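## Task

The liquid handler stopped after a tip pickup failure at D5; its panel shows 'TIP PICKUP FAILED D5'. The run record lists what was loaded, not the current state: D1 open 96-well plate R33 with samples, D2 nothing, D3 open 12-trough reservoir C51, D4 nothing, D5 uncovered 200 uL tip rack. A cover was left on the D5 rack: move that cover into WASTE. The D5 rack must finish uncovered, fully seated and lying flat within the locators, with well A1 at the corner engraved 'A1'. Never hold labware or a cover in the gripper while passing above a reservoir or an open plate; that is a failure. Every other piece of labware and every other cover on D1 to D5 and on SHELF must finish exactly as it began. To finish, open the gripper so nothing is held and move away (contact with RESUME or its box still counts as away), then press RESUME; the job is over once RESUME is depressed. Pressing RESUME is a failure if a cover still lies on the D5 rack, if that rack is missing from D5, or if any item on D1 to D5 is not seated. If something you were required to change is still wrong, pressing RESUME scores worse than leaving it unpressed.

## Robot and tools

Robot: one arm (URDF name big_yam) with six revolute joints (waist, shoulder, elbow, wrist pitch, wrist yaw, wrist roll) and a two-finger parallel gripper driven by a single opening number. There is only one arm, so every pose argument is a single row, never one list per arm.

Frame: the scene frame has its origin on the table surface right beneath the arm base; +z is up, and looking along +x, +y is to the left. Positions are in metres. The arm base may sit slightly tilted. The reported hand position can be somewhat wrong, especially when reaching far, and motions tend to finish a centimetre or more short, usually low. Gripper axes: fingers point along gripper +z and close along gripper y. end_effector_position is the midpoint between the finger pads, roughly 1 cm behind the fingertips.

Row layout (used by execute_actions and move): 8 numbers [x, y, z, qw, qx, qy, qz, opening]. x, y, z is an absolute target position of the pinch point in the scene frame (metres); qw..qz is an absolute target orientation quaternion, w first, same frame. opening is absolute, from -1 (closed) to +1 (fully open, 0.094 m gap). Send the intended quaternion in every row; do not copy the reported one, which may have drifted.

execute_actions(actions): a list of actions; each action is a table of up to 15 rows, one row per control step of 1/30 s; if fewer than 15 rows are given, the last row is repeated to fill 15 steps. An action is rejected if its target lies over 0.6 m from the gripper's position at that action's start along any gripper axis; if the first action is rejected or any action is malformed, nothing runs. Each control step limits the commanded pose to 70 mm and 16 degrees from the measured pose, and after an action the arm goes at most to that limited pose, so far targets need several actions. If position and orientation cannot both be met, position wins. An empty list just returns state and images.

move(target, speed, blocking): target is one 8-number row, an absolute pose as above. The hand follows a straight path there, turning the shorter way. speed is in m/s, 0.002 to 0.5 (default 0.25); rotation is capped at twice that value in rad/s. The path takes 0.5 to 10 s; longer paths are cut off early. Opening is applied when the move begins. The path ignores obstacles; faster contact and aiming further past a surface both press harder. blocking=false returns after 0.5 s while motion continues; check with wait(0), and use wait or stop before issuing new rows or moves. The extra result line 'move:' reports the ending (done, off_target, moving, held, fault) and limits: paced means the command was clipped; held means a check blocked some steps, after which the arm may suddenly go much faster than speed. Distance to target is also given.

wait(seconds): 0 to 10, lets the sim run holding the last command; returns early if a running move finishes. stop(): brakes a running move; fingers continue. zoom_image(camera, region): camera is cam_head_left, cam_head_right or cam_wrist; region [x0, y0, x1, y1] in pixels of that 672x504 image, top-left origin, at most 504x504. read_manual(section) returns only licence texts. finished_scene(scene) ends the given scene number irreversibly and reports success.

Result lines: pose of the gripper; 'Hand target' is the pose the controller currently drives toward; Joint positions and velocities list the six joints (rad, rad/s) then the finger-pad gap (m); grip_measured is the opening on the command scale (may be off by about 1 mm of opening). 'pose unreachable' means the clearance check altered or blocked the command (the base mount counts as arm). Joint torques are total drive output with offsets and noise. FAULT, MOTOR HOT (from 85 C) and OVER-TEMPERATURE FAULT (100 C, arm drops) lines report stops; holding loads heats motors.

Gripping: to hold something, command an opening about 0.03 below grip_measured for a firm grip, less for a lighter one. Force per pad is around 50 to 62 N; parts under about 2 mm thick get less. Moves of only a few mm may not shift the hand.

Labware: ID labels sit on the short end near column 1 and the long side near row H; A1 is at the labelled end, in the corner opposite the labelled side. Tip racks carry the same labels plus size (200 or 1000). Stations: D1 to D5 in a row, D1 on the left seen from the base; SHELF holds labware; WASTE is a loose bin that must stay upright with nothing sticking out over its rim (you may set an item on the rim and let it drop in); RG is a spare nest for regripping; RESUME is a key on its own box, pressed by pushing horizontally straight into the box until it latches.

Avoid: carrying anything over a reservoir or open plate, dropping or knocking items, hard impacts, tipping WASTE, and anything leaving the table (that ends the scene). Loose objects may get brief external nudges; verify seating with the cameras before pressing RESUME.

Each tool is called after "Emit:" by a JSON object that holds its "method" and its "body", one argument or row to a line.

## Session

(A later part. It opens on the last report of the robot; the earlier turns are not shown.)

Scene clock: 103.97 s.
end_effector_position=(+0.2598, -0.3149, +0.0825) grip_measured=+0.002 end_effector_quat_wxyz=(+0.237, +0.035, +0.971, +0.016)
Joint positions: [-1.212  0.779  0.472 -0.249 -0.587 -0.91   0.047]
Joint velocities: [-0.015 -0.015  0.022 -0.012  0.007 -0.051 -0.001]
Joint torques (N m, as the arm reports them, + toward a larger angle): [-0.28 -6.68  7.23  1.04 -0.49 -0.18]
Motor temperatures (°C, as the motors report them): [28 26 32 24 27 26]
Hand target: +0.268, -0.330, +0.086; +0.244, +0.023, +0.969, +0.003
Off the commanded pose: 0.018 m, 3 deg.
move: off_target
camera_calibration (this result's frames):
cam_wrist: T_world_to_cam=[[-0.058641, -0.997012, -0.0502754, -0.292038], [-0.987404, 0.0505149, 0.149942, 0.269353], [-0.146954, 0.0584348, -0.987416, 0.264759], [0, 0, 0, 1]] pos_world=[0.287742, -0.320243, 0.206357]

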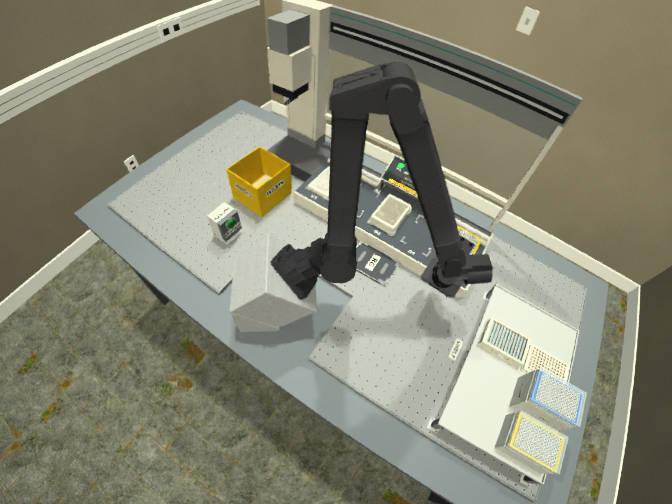

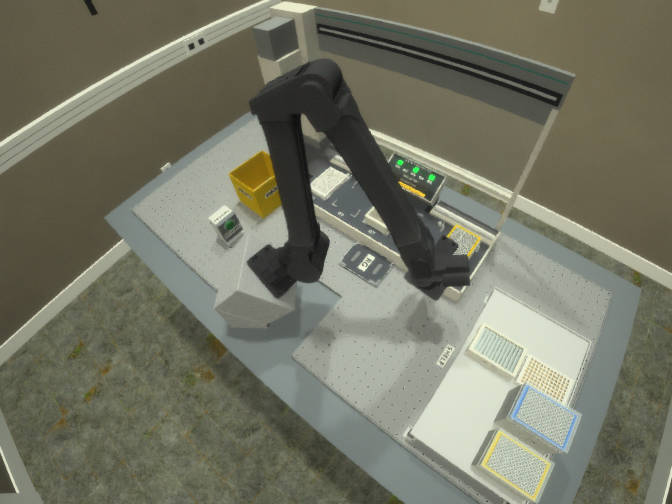

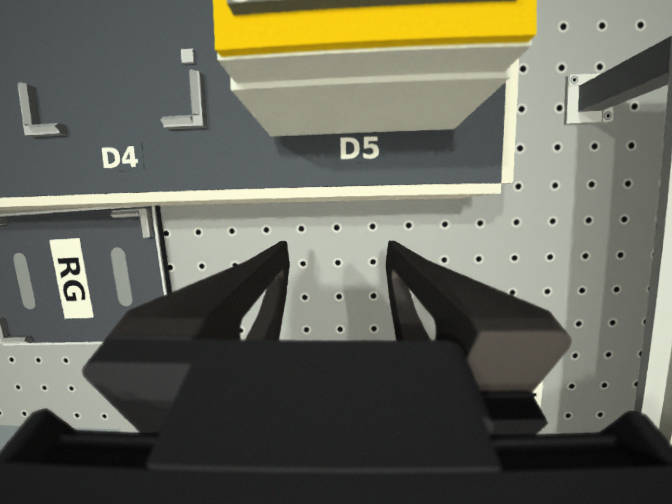

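Emit:
{"method": "move", "body": {
  "target": [0.275,-0.342,0.105,0.24,0.015,0.97,0,0],
  "speed": 0.06
}}

Emit:
{"method": "move", "body": {
  "target": [0.318,-0.34,0.105,0.24,0.02,0.97,0,0],
  "speed": 0.03
}}

Scene clock: 115.70 s.
end_effector_position=(+0.2681, -0.3263, +0.0939) grip_measured=+0.002 end_effector_quat_wxyz=(+0.235, +0.025, +0.972, +0.017)
Joint positions: [-1.212  0.769  0.522 -0.318 -0.587 -0.933  0.047]
Joint velocities: [-0.005  0.005 -0.002 -0.027  0.051 -0.066 -0.001]
Joint torques (N m, as the arm reports them, + toward a larger angle): [-1.07 -9.28  7.84  0.19 -0.4  -0.15]
Motor temperatures (°C, as the motors report them): [28 26 32 24 27 26]
Hand target: +0.275, -0.342, +0.104; +0.240, +0.015, +0.971, -0.000
Off the commanded pose: 0.020 m, 2 deg.
move: off_target
camera_calibration (this result's frames):
cam_wrist: T_world_to_cam=[[-0.0394603, -0.998092, -0.0474943, -0.308068], [-0.987587, 0.0317246, 0.153836, 0.269972], [-0.152036, 0.0529751, -0.986954, 0.277487], [0, 0, 0, 1]] pos_world=[0.296653, -0.330745, 0.217704]

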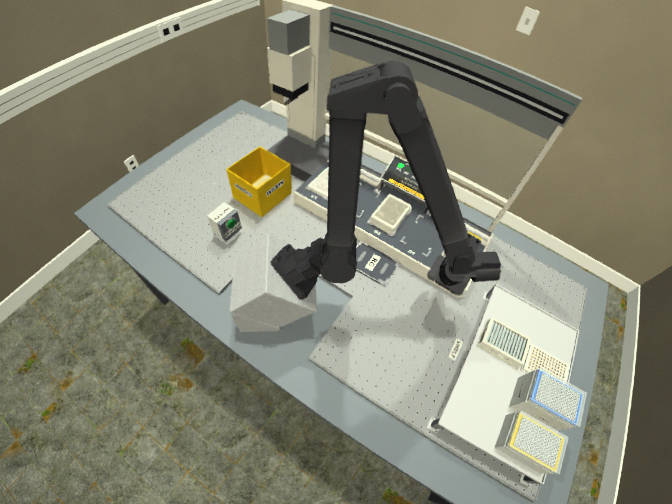

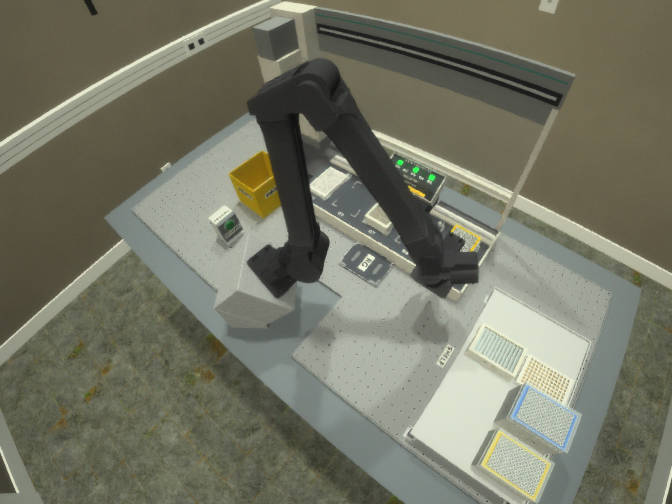

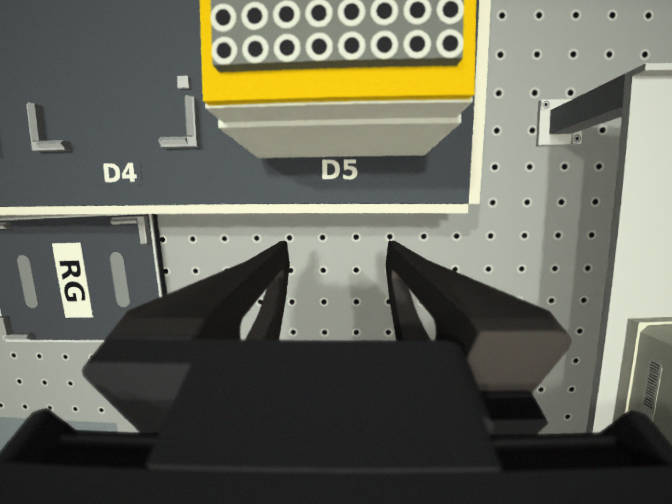

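Scene clock: 117.77 s.
end_effector_position=(+0.3029, -0.3251, +0.0984) grip_measured=+0.002 end_effector_quat_wxyz=(+0.229, +0.019, +0.973, +0.010)
Joint positions: [-1.073  0.769  0.564 -0.318 -0.452 -0.866  0.047]
Joint velocities: [-0.015 -0.005 -0.007 -0.017  0.007  0.051  0.   ]
Joint torques (N m, as the arm reports them, + toward a larger angle): [ 0.88 -7.84  8.54  1.08 -0.19  0.15]
Motor temperatures (°C, as the motors report them): [28 26 32 24 27 26]
Hand target: +0.317, -0.340, +0.104; +0.239, +0.019, +0.971, +0.000
Off the commanded pose: 0.022 m, 2 deg.
move: off_target
camera_calibration (this result's frames):
cam_wrist: T_world_to_cam=[[-0.030746, -0.999057, -0.0306503, -0.309878], [-0.985773, 0.0252392, 0.166174, 0.299736], [-0.165243, 0.0353235, -0.98562, 0.285318], [0, 0, 0, 1]] pos_world=[0.333092, -0.32723, 0.221909]

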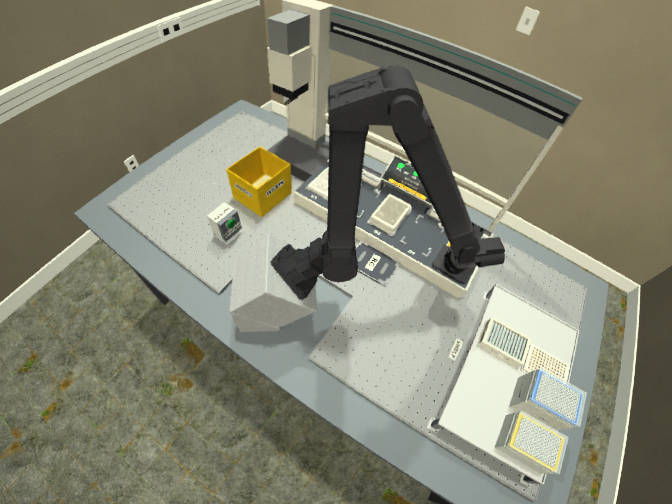

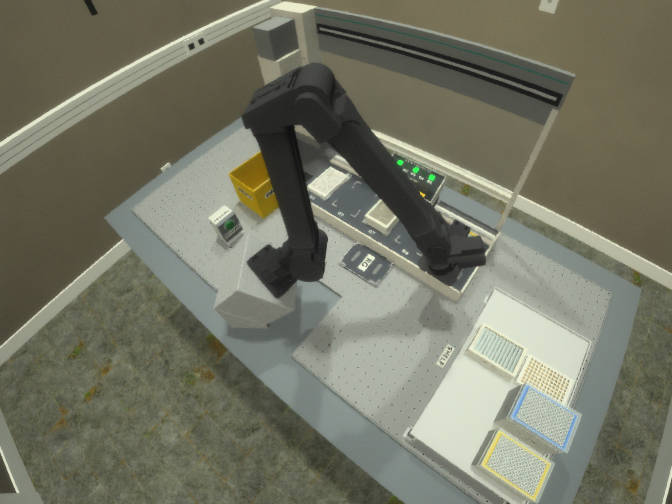

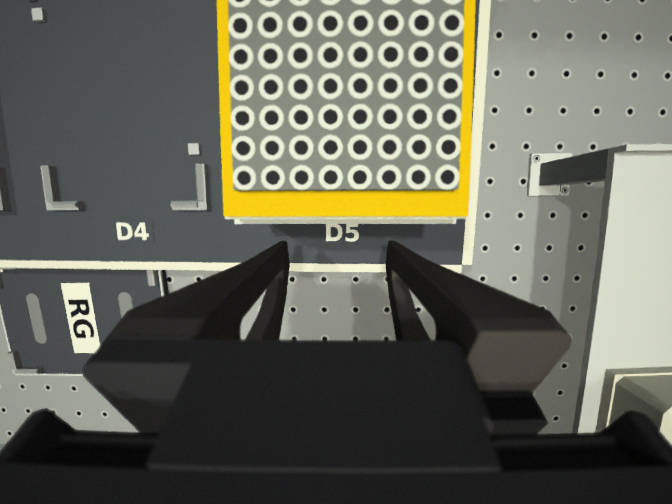

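Emit:
{"method": "execute_actions", "body": {
  "actions": [
    [[0.323,-0.34,0.102,0.24,0.02,0.97,0,0]],
    [[0.328,-0.34,0.10,0.24,0.02,0.97,0,0]],
    [[0.332,-0.34,0.10,0.24,0.02,0.97,0,0]],
    [[0.336,-0.34,0.10,0.24,0.02,0.97,0,0]],
    [[0.340,-0.34,0.10,0.24,0.02,0.97,0,0]]
  ]
}}

Emit:
{"method": "move", "body": {
  "target": [0.27,-0.33,0.11,0.24,0.02,0.97,0,0],
  "speed": 0.06
}}

Scene clock: 126.80 s.
end_effector_position=(+0.3220, -0.3243, +0.0946) grip_measured=+0.002 end_effector_quat_wxyz=(+0.227, +0.021, +0.974, +0.009)
Joint positions: [-1.003  0.799  0.589 -0.299 -0.385 -0.825  0.047]
Joint velocities: [ 0.005 -0.015 -0.007 -0.007  0.022  0.051 -0.   ]
Joint torques (N m, as the arm reports them, + toward a larger angle): [ 0.94 -8.03  8.95  1.24 -0.33  0.09]
Motor temperatures (°C, as the motors report them): [28 26 33 24 27 26]
Hand target: +0.339, -0.340, +0.100; +0.240, +0.020, +0.971, +0.000
Off the commanded pose: 0.024 m, 2 deg.
camera_calibration (this result's frames):
cam_wrist: T_world_to_cam=[[-0.0350875, -0.998929, -0.0301565, -0.307282], [-0.984868, 0.0294378, 0.170785, 0.319831], [-0.169715, 0.0356926, -0.984847, 0.286094], [0, 0, 0, 1]] pos_world=[0.352764, -0.326579, 0.21787]

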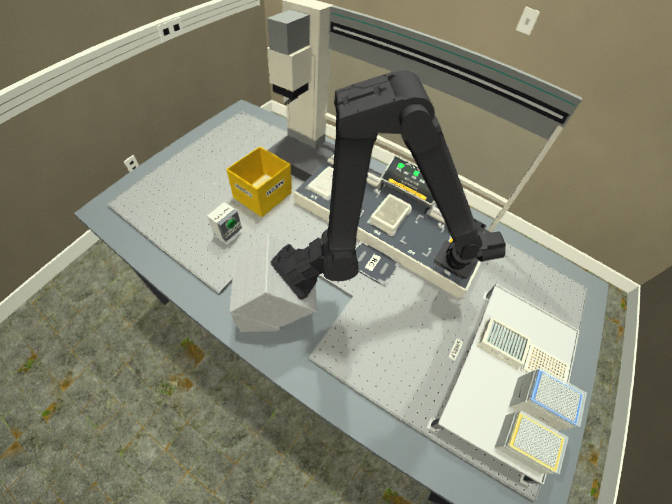

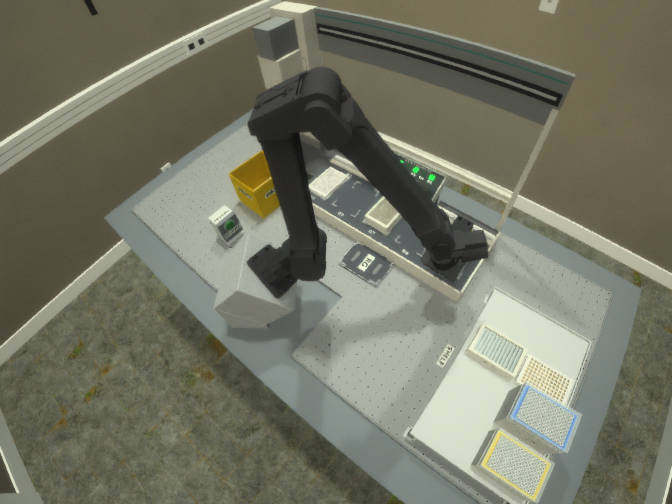

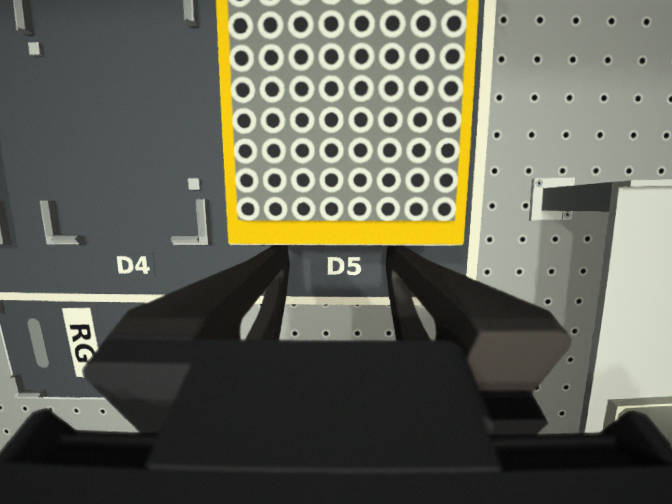

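Scene clock: 128.03 s.
end_effector_position=(+0.2758, -0.3346, +0.1116) grip_measured=+0.002 end_effector_quat_wxyz=(+0.246, +0.025, +0.969, -0.001)
Joint positions: [-1.211  0.719  0.535 -0.331 -0.584 -0.915  0.047]
Joint velocities: [-0.015 -0.005  0.002 -0.007  0.007  0.007 -0.   ]
Joint torques (N m, as the arm reports them, + toward a larger angle): [-0.64 -8.85  5.15  0.35 -0.48 -0.15]
Motor temperatures (°C, as the motors report them): [28 26 32 24 27 26]
Hand target: +0.271, -0.330, +0.111; +0.242, +0.021, +0.970, +0.000
Off the commanded pose: 0.008 m, 1 deg.
move: done
camera_calibration (this result's frames):
cam_wrist: T_world_to_cam=[[-0.0475318, -0.998777, -0.0136032, -0.316981], [-0.990211, 0.0453261, 0.132017, 0.282766], [-0.131239, 0.019745, -0.991154, 0.280141], [0, 0, 0, 1]] pos_world=[0.301697, -0.334941, 0.236021]

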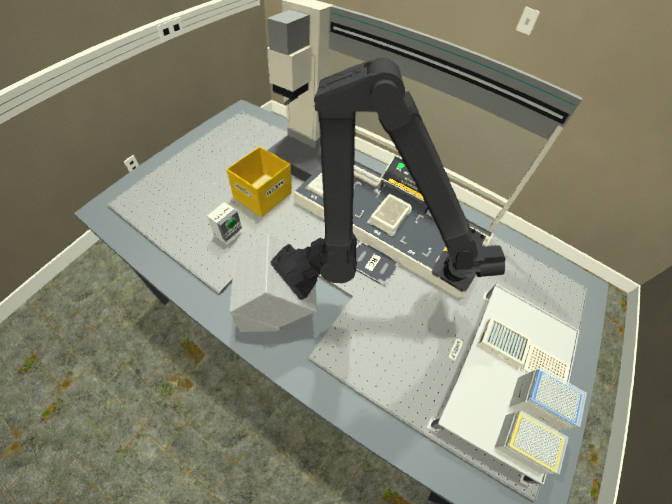

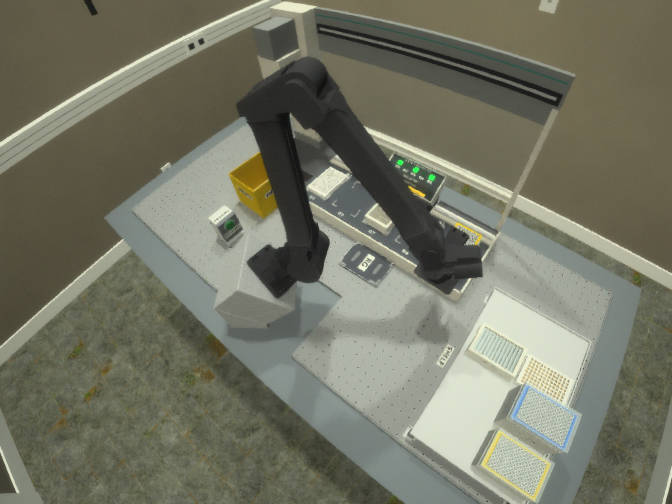

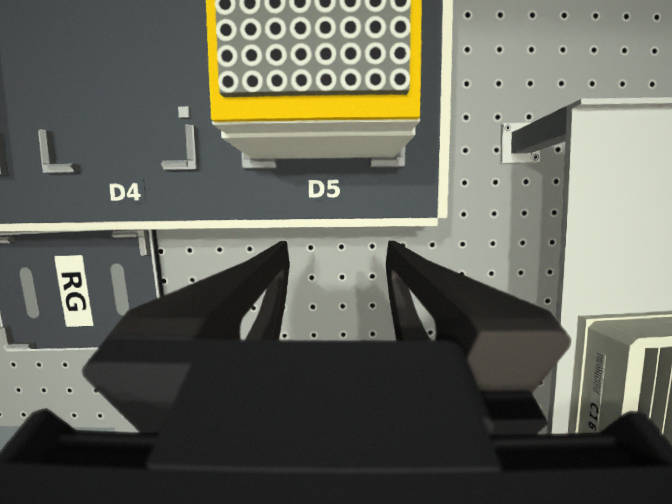

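Emit:
{"method": "zoom_image", "body": {
  "camera": "cam_wrist",
  "region": [220,110,430,200]
}}

Emit:
{"method": "move", "body": {
  "target": [0.30,-0.33,0.19,0.1,0.02,0.995,0,1],
  "speed": 0.15
}}

Emit:
{"method": "move", "body": {
  "target": [0.43,-0.335,0.19,0,0.02,1,0,1],
  "speed": 0.15
}}

Emit:
{"method": "zoom_image", "body": {
  "camera": "cam_wrist",
  "region": [150,30,470,200]
}}

Region (220, 110, 430, 200) of cam_wrist's 672x504 image, scaled by 2.400, with more detail than that image has; it fills the top 216 rows of this view, and the rest is white.

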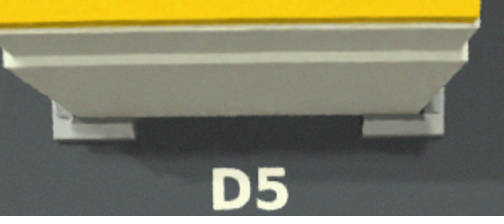

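Scene clock: 133.67 s.
end_effector_position=(+0.2881, -0.3164, +0.1705) grip_measured=+1.000 end_effector_quat_wxyz=(+0.084, +0.015, +0.996, +0.012)
Joint positions: [-0.937  0.601  0.728 -0.829 -0.117 -0.844  0.094]
Joint velocities: [-0.005  0.005 -0.017 -0.007  0.007  0.081  0.   ]
Joint torques (N m, as the arm reports them, + toward a larger angle): [ 1.04 -9.53 10.82 -0.1  -0.02  0.12]
Motor temperatures (°C, as the motors report them): [28 27 32 24 27 26]
Hand target: +0.302, -0.330, +0.188; +0.099, +0.020, +0.995, -0.002
Off the commanded pose: 0.027 m, 2 deg.
move: off_target
camera_calibration (this result's frames):
cam_wrist: T_world_to_cam=[[-0.0278544, -0.999136, -0.0308309, -0.300258], [-0.895382, 0.0112255, 0.445157, 0.194828], [-0.444426, 0.040005, -0.894922, 0.420041], [0, 0, 0, 1]] pos_world=[0.352759, -0.31899, 0.279918]

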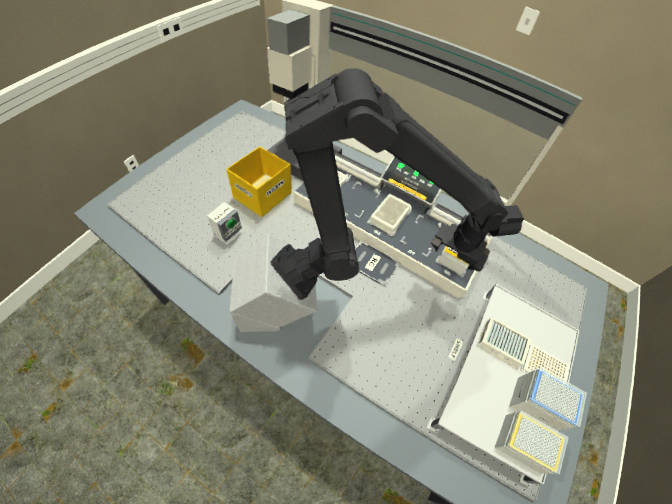

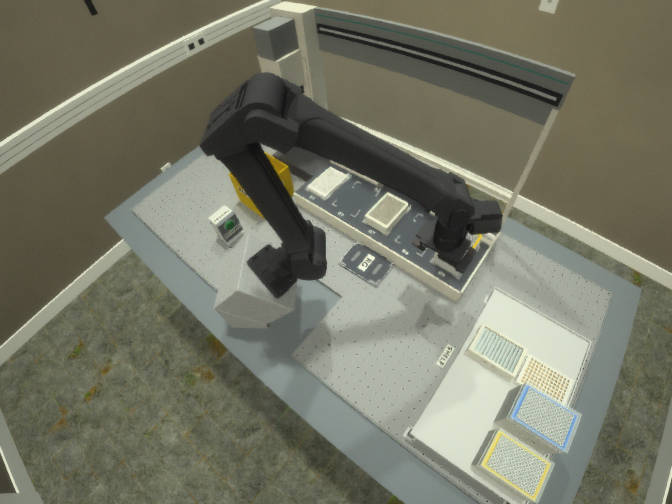

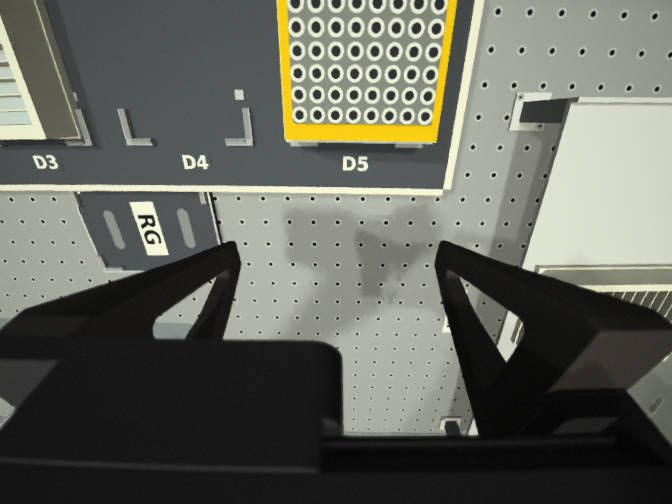

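Scene clock: 135.10 s.
end_effector_position=(+0.4164, -0.3260, +0.1808) grip_measured=+1.000 end_effector_quat_wxyz=(-0.010, +0.009, +1.000, +0.002)
Joint positions: [-0.494  0.945  1.11  -1.036  0.338 -0.526  0.094]
Joint velocities: [ 0.005  0.005 -0.002 -0.007 -0.095  0.007  0.   ]
Joint torques (N m, as the arm reports them, + toward a larger angle): [  2.23 -12.15  10.74  -0.31   0.15   0.11]
Motor temperatures (°C, as the motors report them): [28 27 33 24 27 26]
Hand target: +0.430, -0.335, +0.188; -0.002, +0.018, +1.000, -0.003
Off the commanded pose: 0.019 m, 2 deg.
move: off_target
camera_calibration (this result's frames):
cam_wrist: T_world_to_cam=[[-0.0185058, -0.999808, -0.00642027, -0.314513], [-0.797092, 0.0108766, 0.60376, 0.235542], [-0.603574, 0.0162906, -0.79714, 0.527547], [0, 0, 0, 1]] pos_world=[0.500342, -0.325608, 0.276299]

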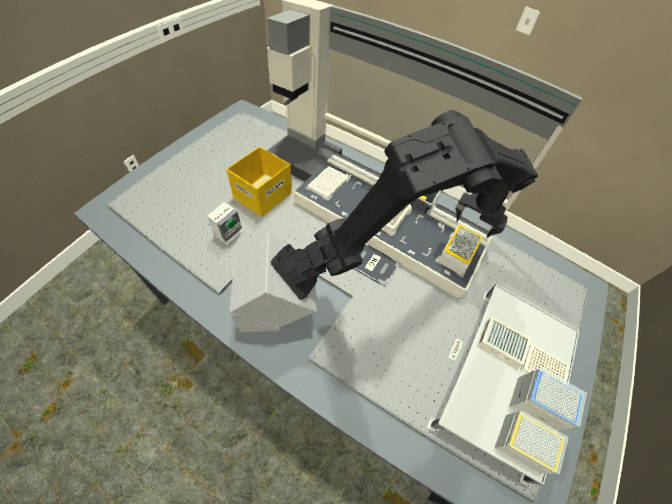

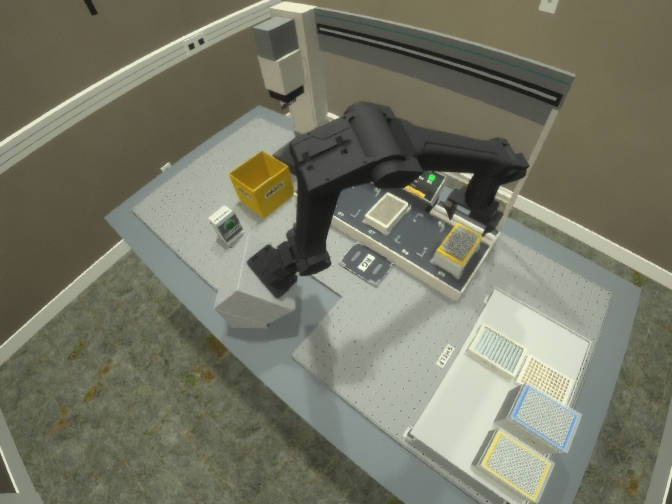

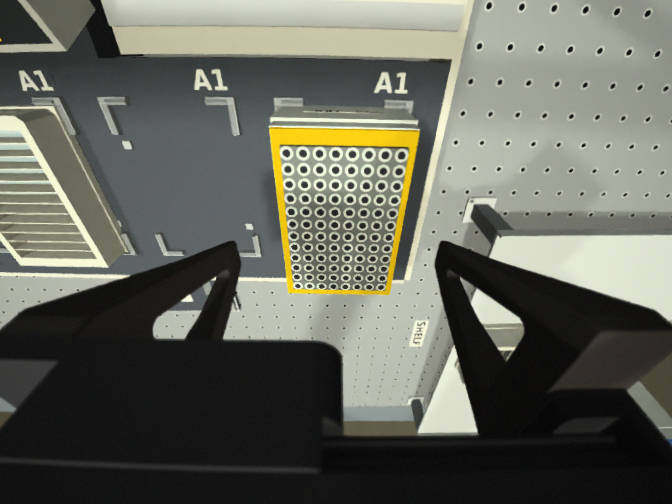

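Region (150, 30, 470, 200) of cam_wrist's 672x504 image, scaled by 1.575, with more detail than that image has; it fills the top 268 rows of this view, and the rest is white.

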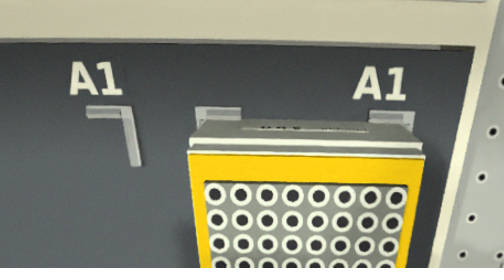

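Emit:
{"method": "move", "body": {
  "target": [0.3,0.0,0.17,0,0,1,0,-1],
  "speed": 0.2
}}

Emit:
{"method": "move", "body": {
  "target": [0.2,0.2,0.15,0,0,0.99,0.14,-1],
  "speed": 0.2
}}

Emit:
{"method": "move", "body": {
  "target": [0.07,0.245,0.09,0,0,0.966,0.26,-1],
  "speed": 0.12
}}

Emit:
{"method": "zoom_image", "body": {
  "camera": "cam_head_left",
  "region": [380,200,520,310]
}}

Scene clock: 144.87 s.
end_effector_position=(+0.3034, -0.0014, +0.1741) grip_measured=-0.986 end_effector_quat_wxyz=(+0.001, -0.003, +1.000, -0.003)
Joint positions: [ 0.519  1.049  0.584 -1.03   0.782  0.552  0.001]
Joint velocities: [-0.005 -0.005 -0.007 -0.027 -0.007  0.007 -0.001]
Joint torques (N m, as the arm reports them, + toward a larger angle): [ 4.29 -2.03  5.44 -0.28  0.27  0.13]
Motor temperatures (°C, as the motors report them): [28 27 33 24 27 26]
Hand target: +0.299, -0.001, +0.172; -0.003, -0.003, +1.000, -0.007
Off the commanded pose: 0.006 m, 0 deg.
move: done
camera_calibration (this result's frames):
cam_wrist: T_world_to_cam=[[0.00530116, -0.999984, 0.00190326, -0.000795628], [-0.810329, -0.00318049, 0.585967, 0.153117], [-0.585952, -0.00464857, -0.810333, 0.445631], [0, 0, 0, 1]] pos_world=[0.385198, 0.00176292, 0.271389]

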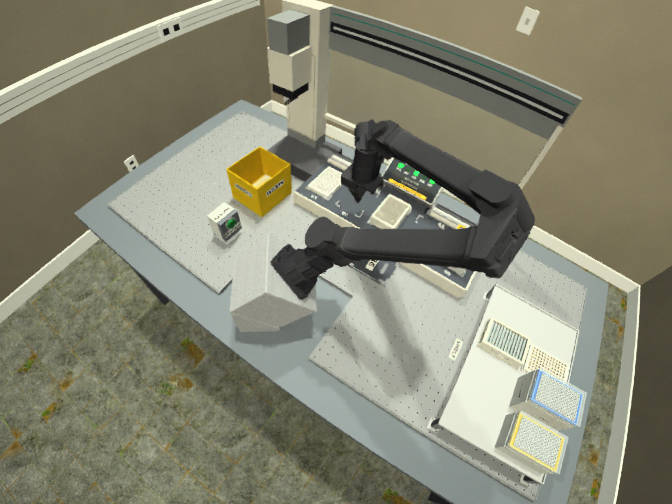

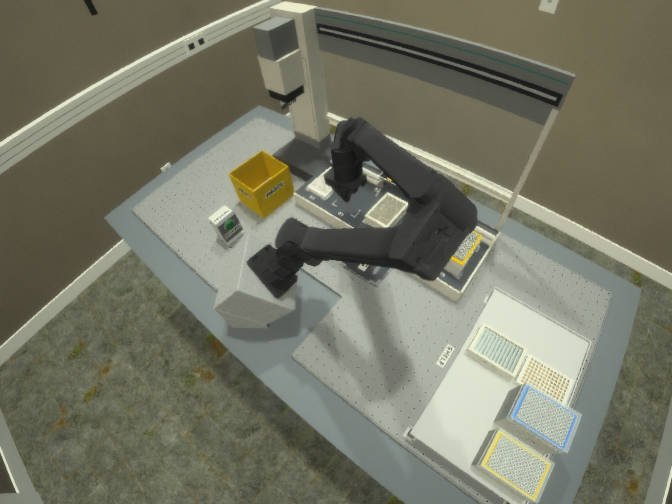

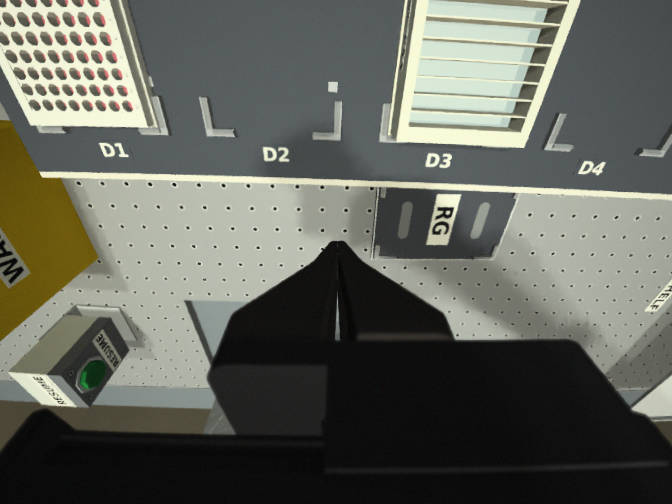

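Scene clock: 146.50 s.
end_effector_position=(+0.2036, +0.1953, +0.1501) grip_measured=-0.986 end_effector_quat_wxyz=(-0.002, -0.006, +0.991, +0.135)
Joint positions: [ 0.929  1.562  0.491 -0.523  0.581  0.928  0.001]
Joint velocities: [ 0.005 -0.024 -0.012  0.002 -0.037  0.037  0.001]
Joint torques (N m, as the arm reports them, + toward a larger angle): [ 6.51 -3.53  5.02  0.85 -0.01  0.07]
Motor temperatures (°C, as the motors report them): [28 27 33 24 27 26]
Hand target: +0.201, +0.196, +0.149; -0.002, -0.001, +0.991, +0.136
Off the commanded pose: 0.006 m, 1 deg.
move: done
camera_calibration (this result's frames):
cam_wrist: T_world_to_cam=[[0.0120914, -0.962667, -0.270419, 0.228724], [-0.805819, -0.169503, 0.567384, 0.121257], [-0.592038, 0.211048, -0.777785, 0.322788], [0, 0, 0, 1]] pos_world=[0.286049, 0.172615, 0.244112]

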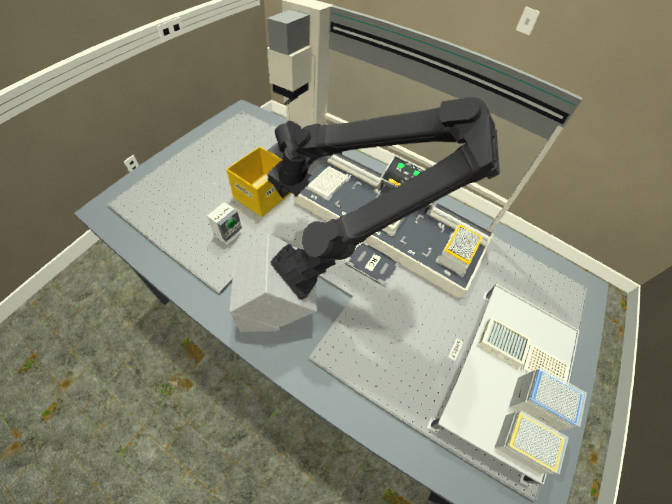

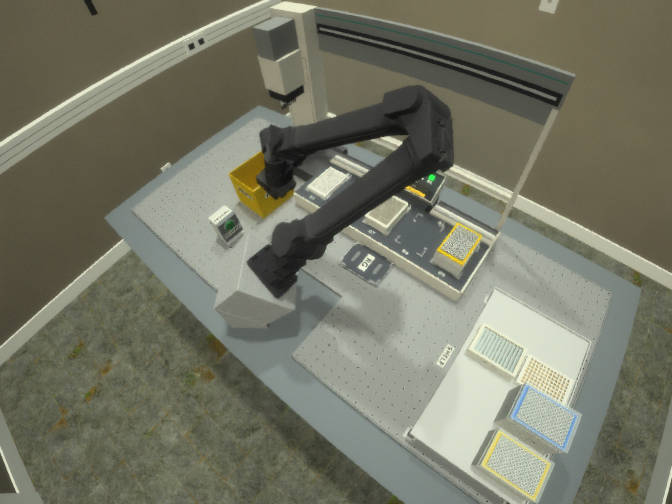

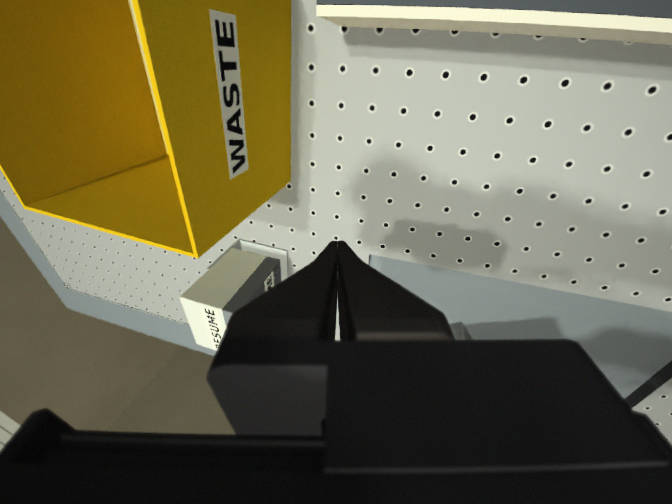

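Scene clock: 148.30 s.
end_effector_position=(+0.0752, +0.2445, +0.0926) grip_measured=-0.986 end_effector_quat_wxyz=(+0.000, -0.004, +0.966, +0.258)
Joint positions: [1.151 2.057 0.272 0.311 0.457 1.065 0.001]
Joint velocities: [-0.015  0.005  0.007 -0.007 -0.037  0.066 -0.001]
Joint torques (N m, as the arm reports them, + toward a larger angle): [ 6.42 -4.49  2.58  1.38 -0.08  0.07]
Motor temperatures (°C, as the motors report them): [28 27 33 24 27 26]
Hand target: +0.072, +0.242, +0.092; -0.001, -0.002, +0.966, +0.258
Off the commanded pose: 0.006 m, 1 deg.
move: done
camera_calibration (this result's frames):
cam_wrist: T_world_to_cam=[[0.00776564, -0.865516, -0.500822, 0.259966], [-0.808056, -0.30046, 0.506723, 0.0965592], [-0.589054, 0.400757, -0.701719, 0.138095], [0, 0, 0, 1]] pos_world=[0.157352, 0.198674, 0.178172]

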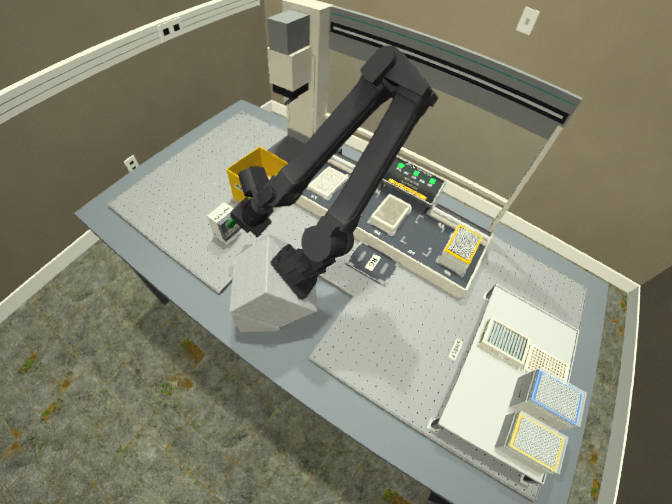

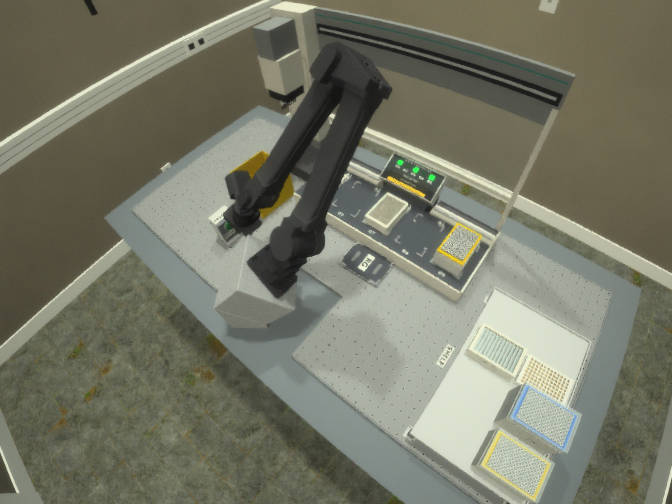

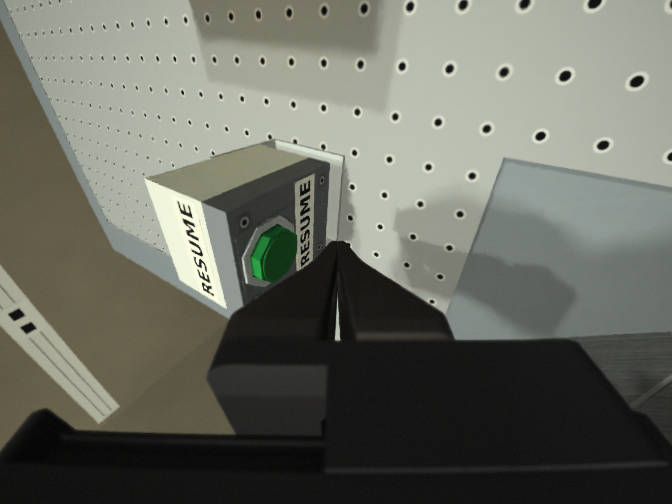

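Region (380, 200, 520, 310) of cam_head_left's 672x504 image, scaled by 3.600, with more detail than that image has; it fills the top 396 rows of this view, and the rest is white.

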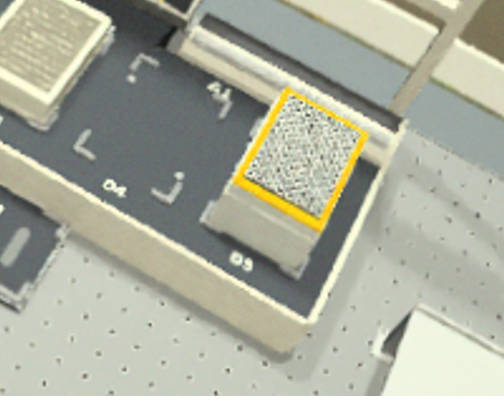

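Emit:
{"method": "move", "body": {
  "target": [0.063,0.285,0.088,0,0,0.966,0.26,-1],
  "speed": 0.05
}}

Emit:
{"method": "move", "body": {
  "target": [0.065,0.325,0.092,0,0,0.96,0.28,-1],
  "speed": 0.03
}}

Scene clock: 152.70 s.
end_effector_position=(+0.0634, +0.2739, +0.0862) grip_measured=-0.986 end_effector_quat_wxyz=(-0.002, -0.006, +0.967, +0.255)
Joint positions: [1.198 2.169 0.352 0.311 0.459 1.119 0.001]
Joint velocities: [ 0.005  0.005 -0.012  0.002 -0.051  0.037 -0.   ]
Joint torques (N m, as the arm reports them, + toward a larger angle): [ 7.01 -5.1   4.83  1.02  0.11  0.06]
Motor temperatures (°C, as the motors report them): [28 26 32 24 27 26]
Hand target: +0.064, +0.285, +0.088; +0.000, -0.000, +0.966, +0.260
Off the commanded pose: 0.011 m, 1 deg.
move: off_target
camera_calibration (this result's frames):
cam_wrist: T_world_to_cam=[[0.00989037, -0.8683, -0.495941, 0.28253], [-0.804809, -0.301258, 0.511397, 0.0987219], [-0.593452, 0.39408, -0.701795, 0.116898], [0, 0, 0, 1]] pos_world=[0.146031, 0.228994, 0.171671]

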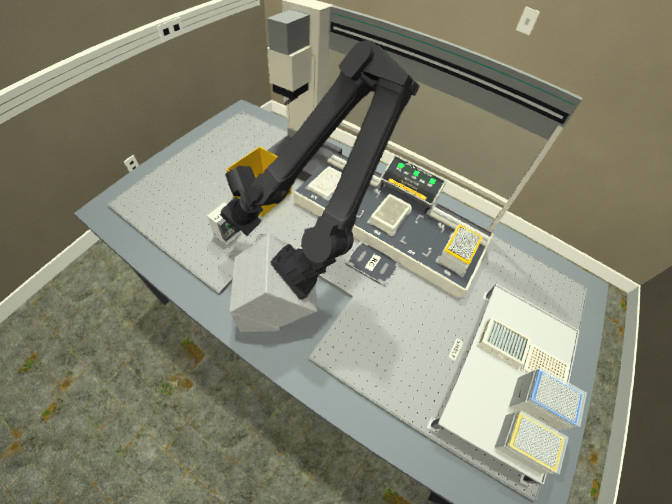

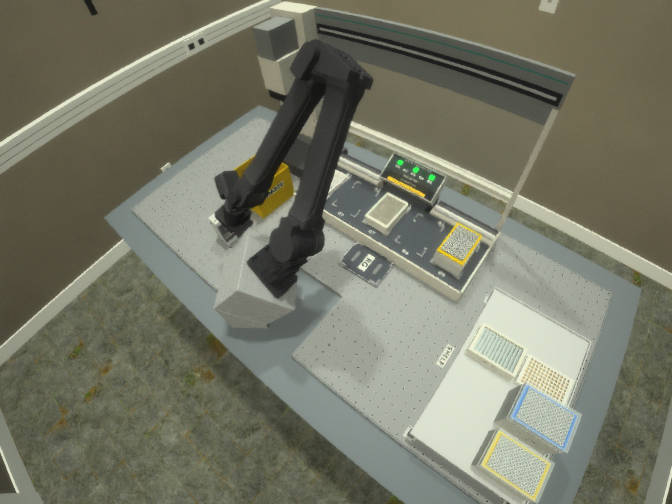

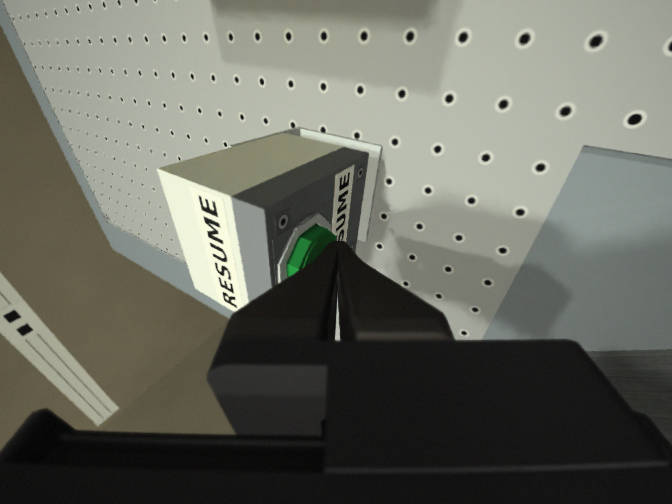

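Scene clock: 154.63 s.
end_effector_position=(+0.0578, +0.2791, +0.0787) grip_measured=-0.986 end_effector_quat_wxyz=(-0.006, -0.014, +0.969, +0.245)
Joint positions: [1.2   2.211 0.378 0.299 0.457 1.12  0.001]
Joint velocities: [-0.005 -0.015  0.002 -0.007  0.007  0.037  0.001]
Joint torques (N m, as the arm reports them, + toward a larger angle): [ 7.72 -5.45  8.42  1.43 -0.69 -0.02]
Motor temperatures (°C, as the motors report them): [28 26 32 24 27 26]
Hand target: +0.066, +0.322, +0.094; -0.001, -0.000, +0.960, +0.280
Off the commanded pose: 0.048 m, 5 deg.
move: off_target
camera_calibration (this result's frames):
cam_wrist: T_world_to_cam=[[0.023925, -0.878223, -0.477653, 0.283861], [-0.797128, -0.305109, 0.521052, 0.0994679], [-0.603336, 0.368285, -0.707356, 0.11453], [0, 0, 0, 1]] pos_world=[0.141597, 0.237462, 0.164773]

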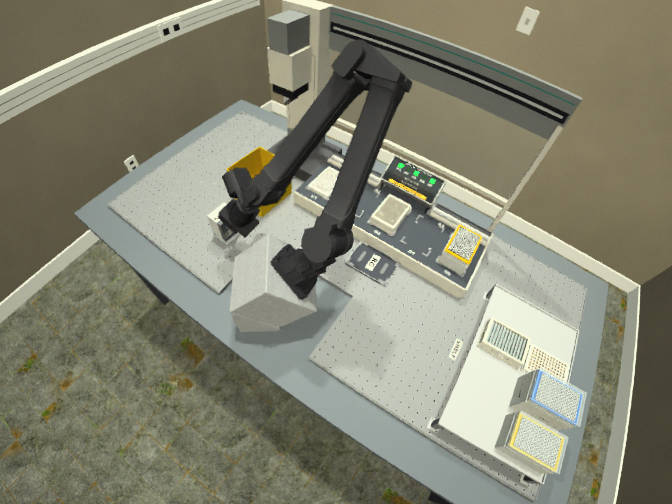

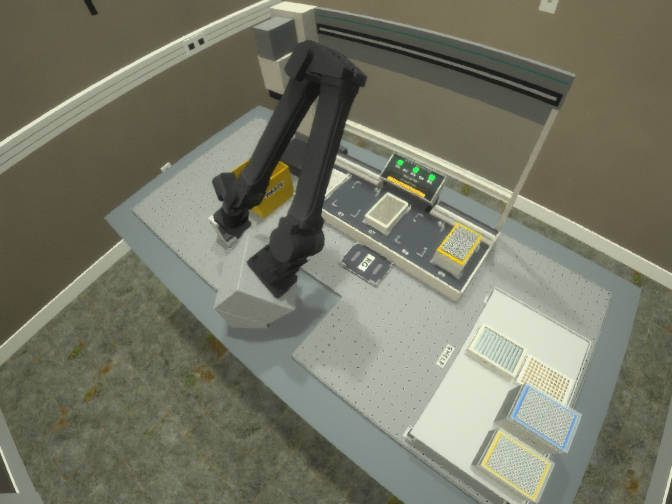

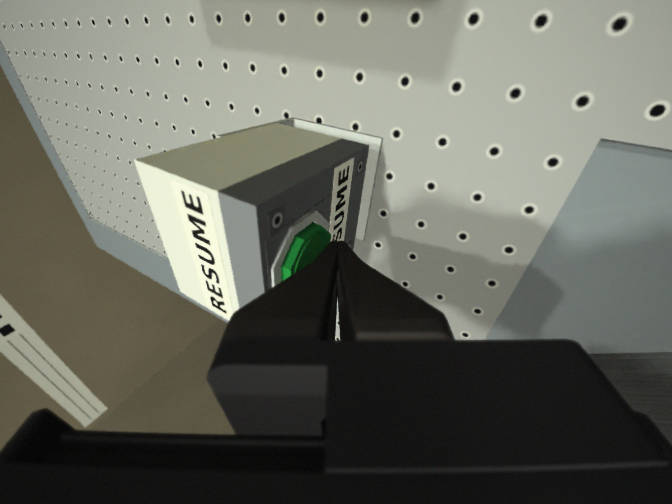

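Emit:
{"method": "execute_actions", "body": {
  "actions": [
    [[0.065,0.333,0.098,0,0,0.955,0.3,-1]],
    [[0.065,0.342,0.102,0,0,0.95,0.315,-1]],
    [[0.065,0.348,0.104,0,0,0.945,0.33,-1]]
  ]
}}

Scene clock: 162.80 s.
end_effector_position=(+0.0556, +0.2807, +0.0793) grip_measured=-0.987 end_effector_quat_wxyz=(-0.012, -0.015, +0.968, +0.249)
Joint positions: [1.201 2.213 0.379 0.304 0.443 1.12  0.001]
Joint velocities: [ 0.005 -0.005  0.002  0.002 -0.022 -0.022  0.   ]
Joint torques (N m, as the arm reports them, + toward a larger angle): [ 7.75 -6.17  8.19  2.62 -0.89 -0.17]
Motor temperatures (°C, as the motors report them): [28 26 33 24 27 26]
camera_calibration (this result's frames):
cam_wrist: T_world_to_cam=[[0.022509, -0.873888, -0.485606, 0.285155], [-0.790162, -0.313128, 0.526874, 0.099362], [-0.612485, 0.371848, -0.697561, 0.111725], [0, 0, 0, 1]] pos_world=[0.140523, 0.238762, 0.164056]
The task's run has ended: the event that ends the task has happened.

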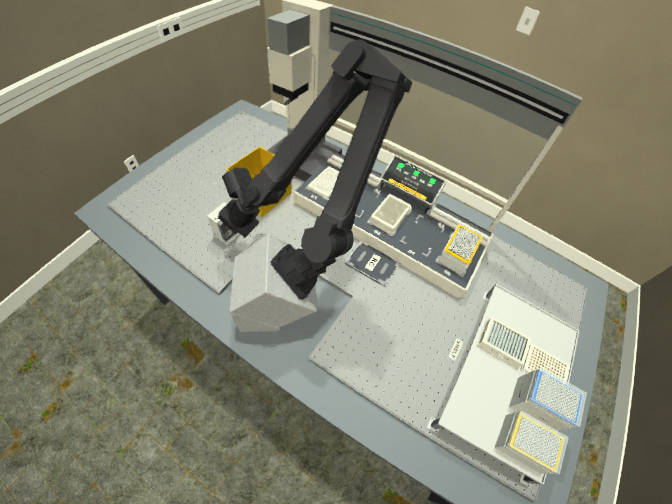

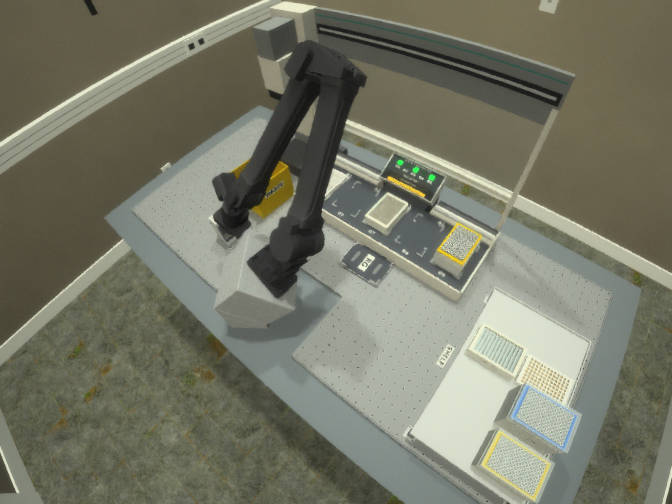

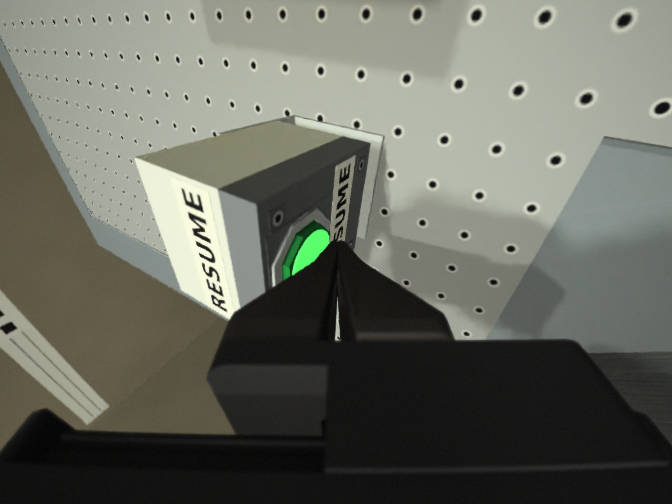

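Emit:
{"method": "finished_scene", "body": {
  "scene": 2
}}

The scene is finished: the task was done.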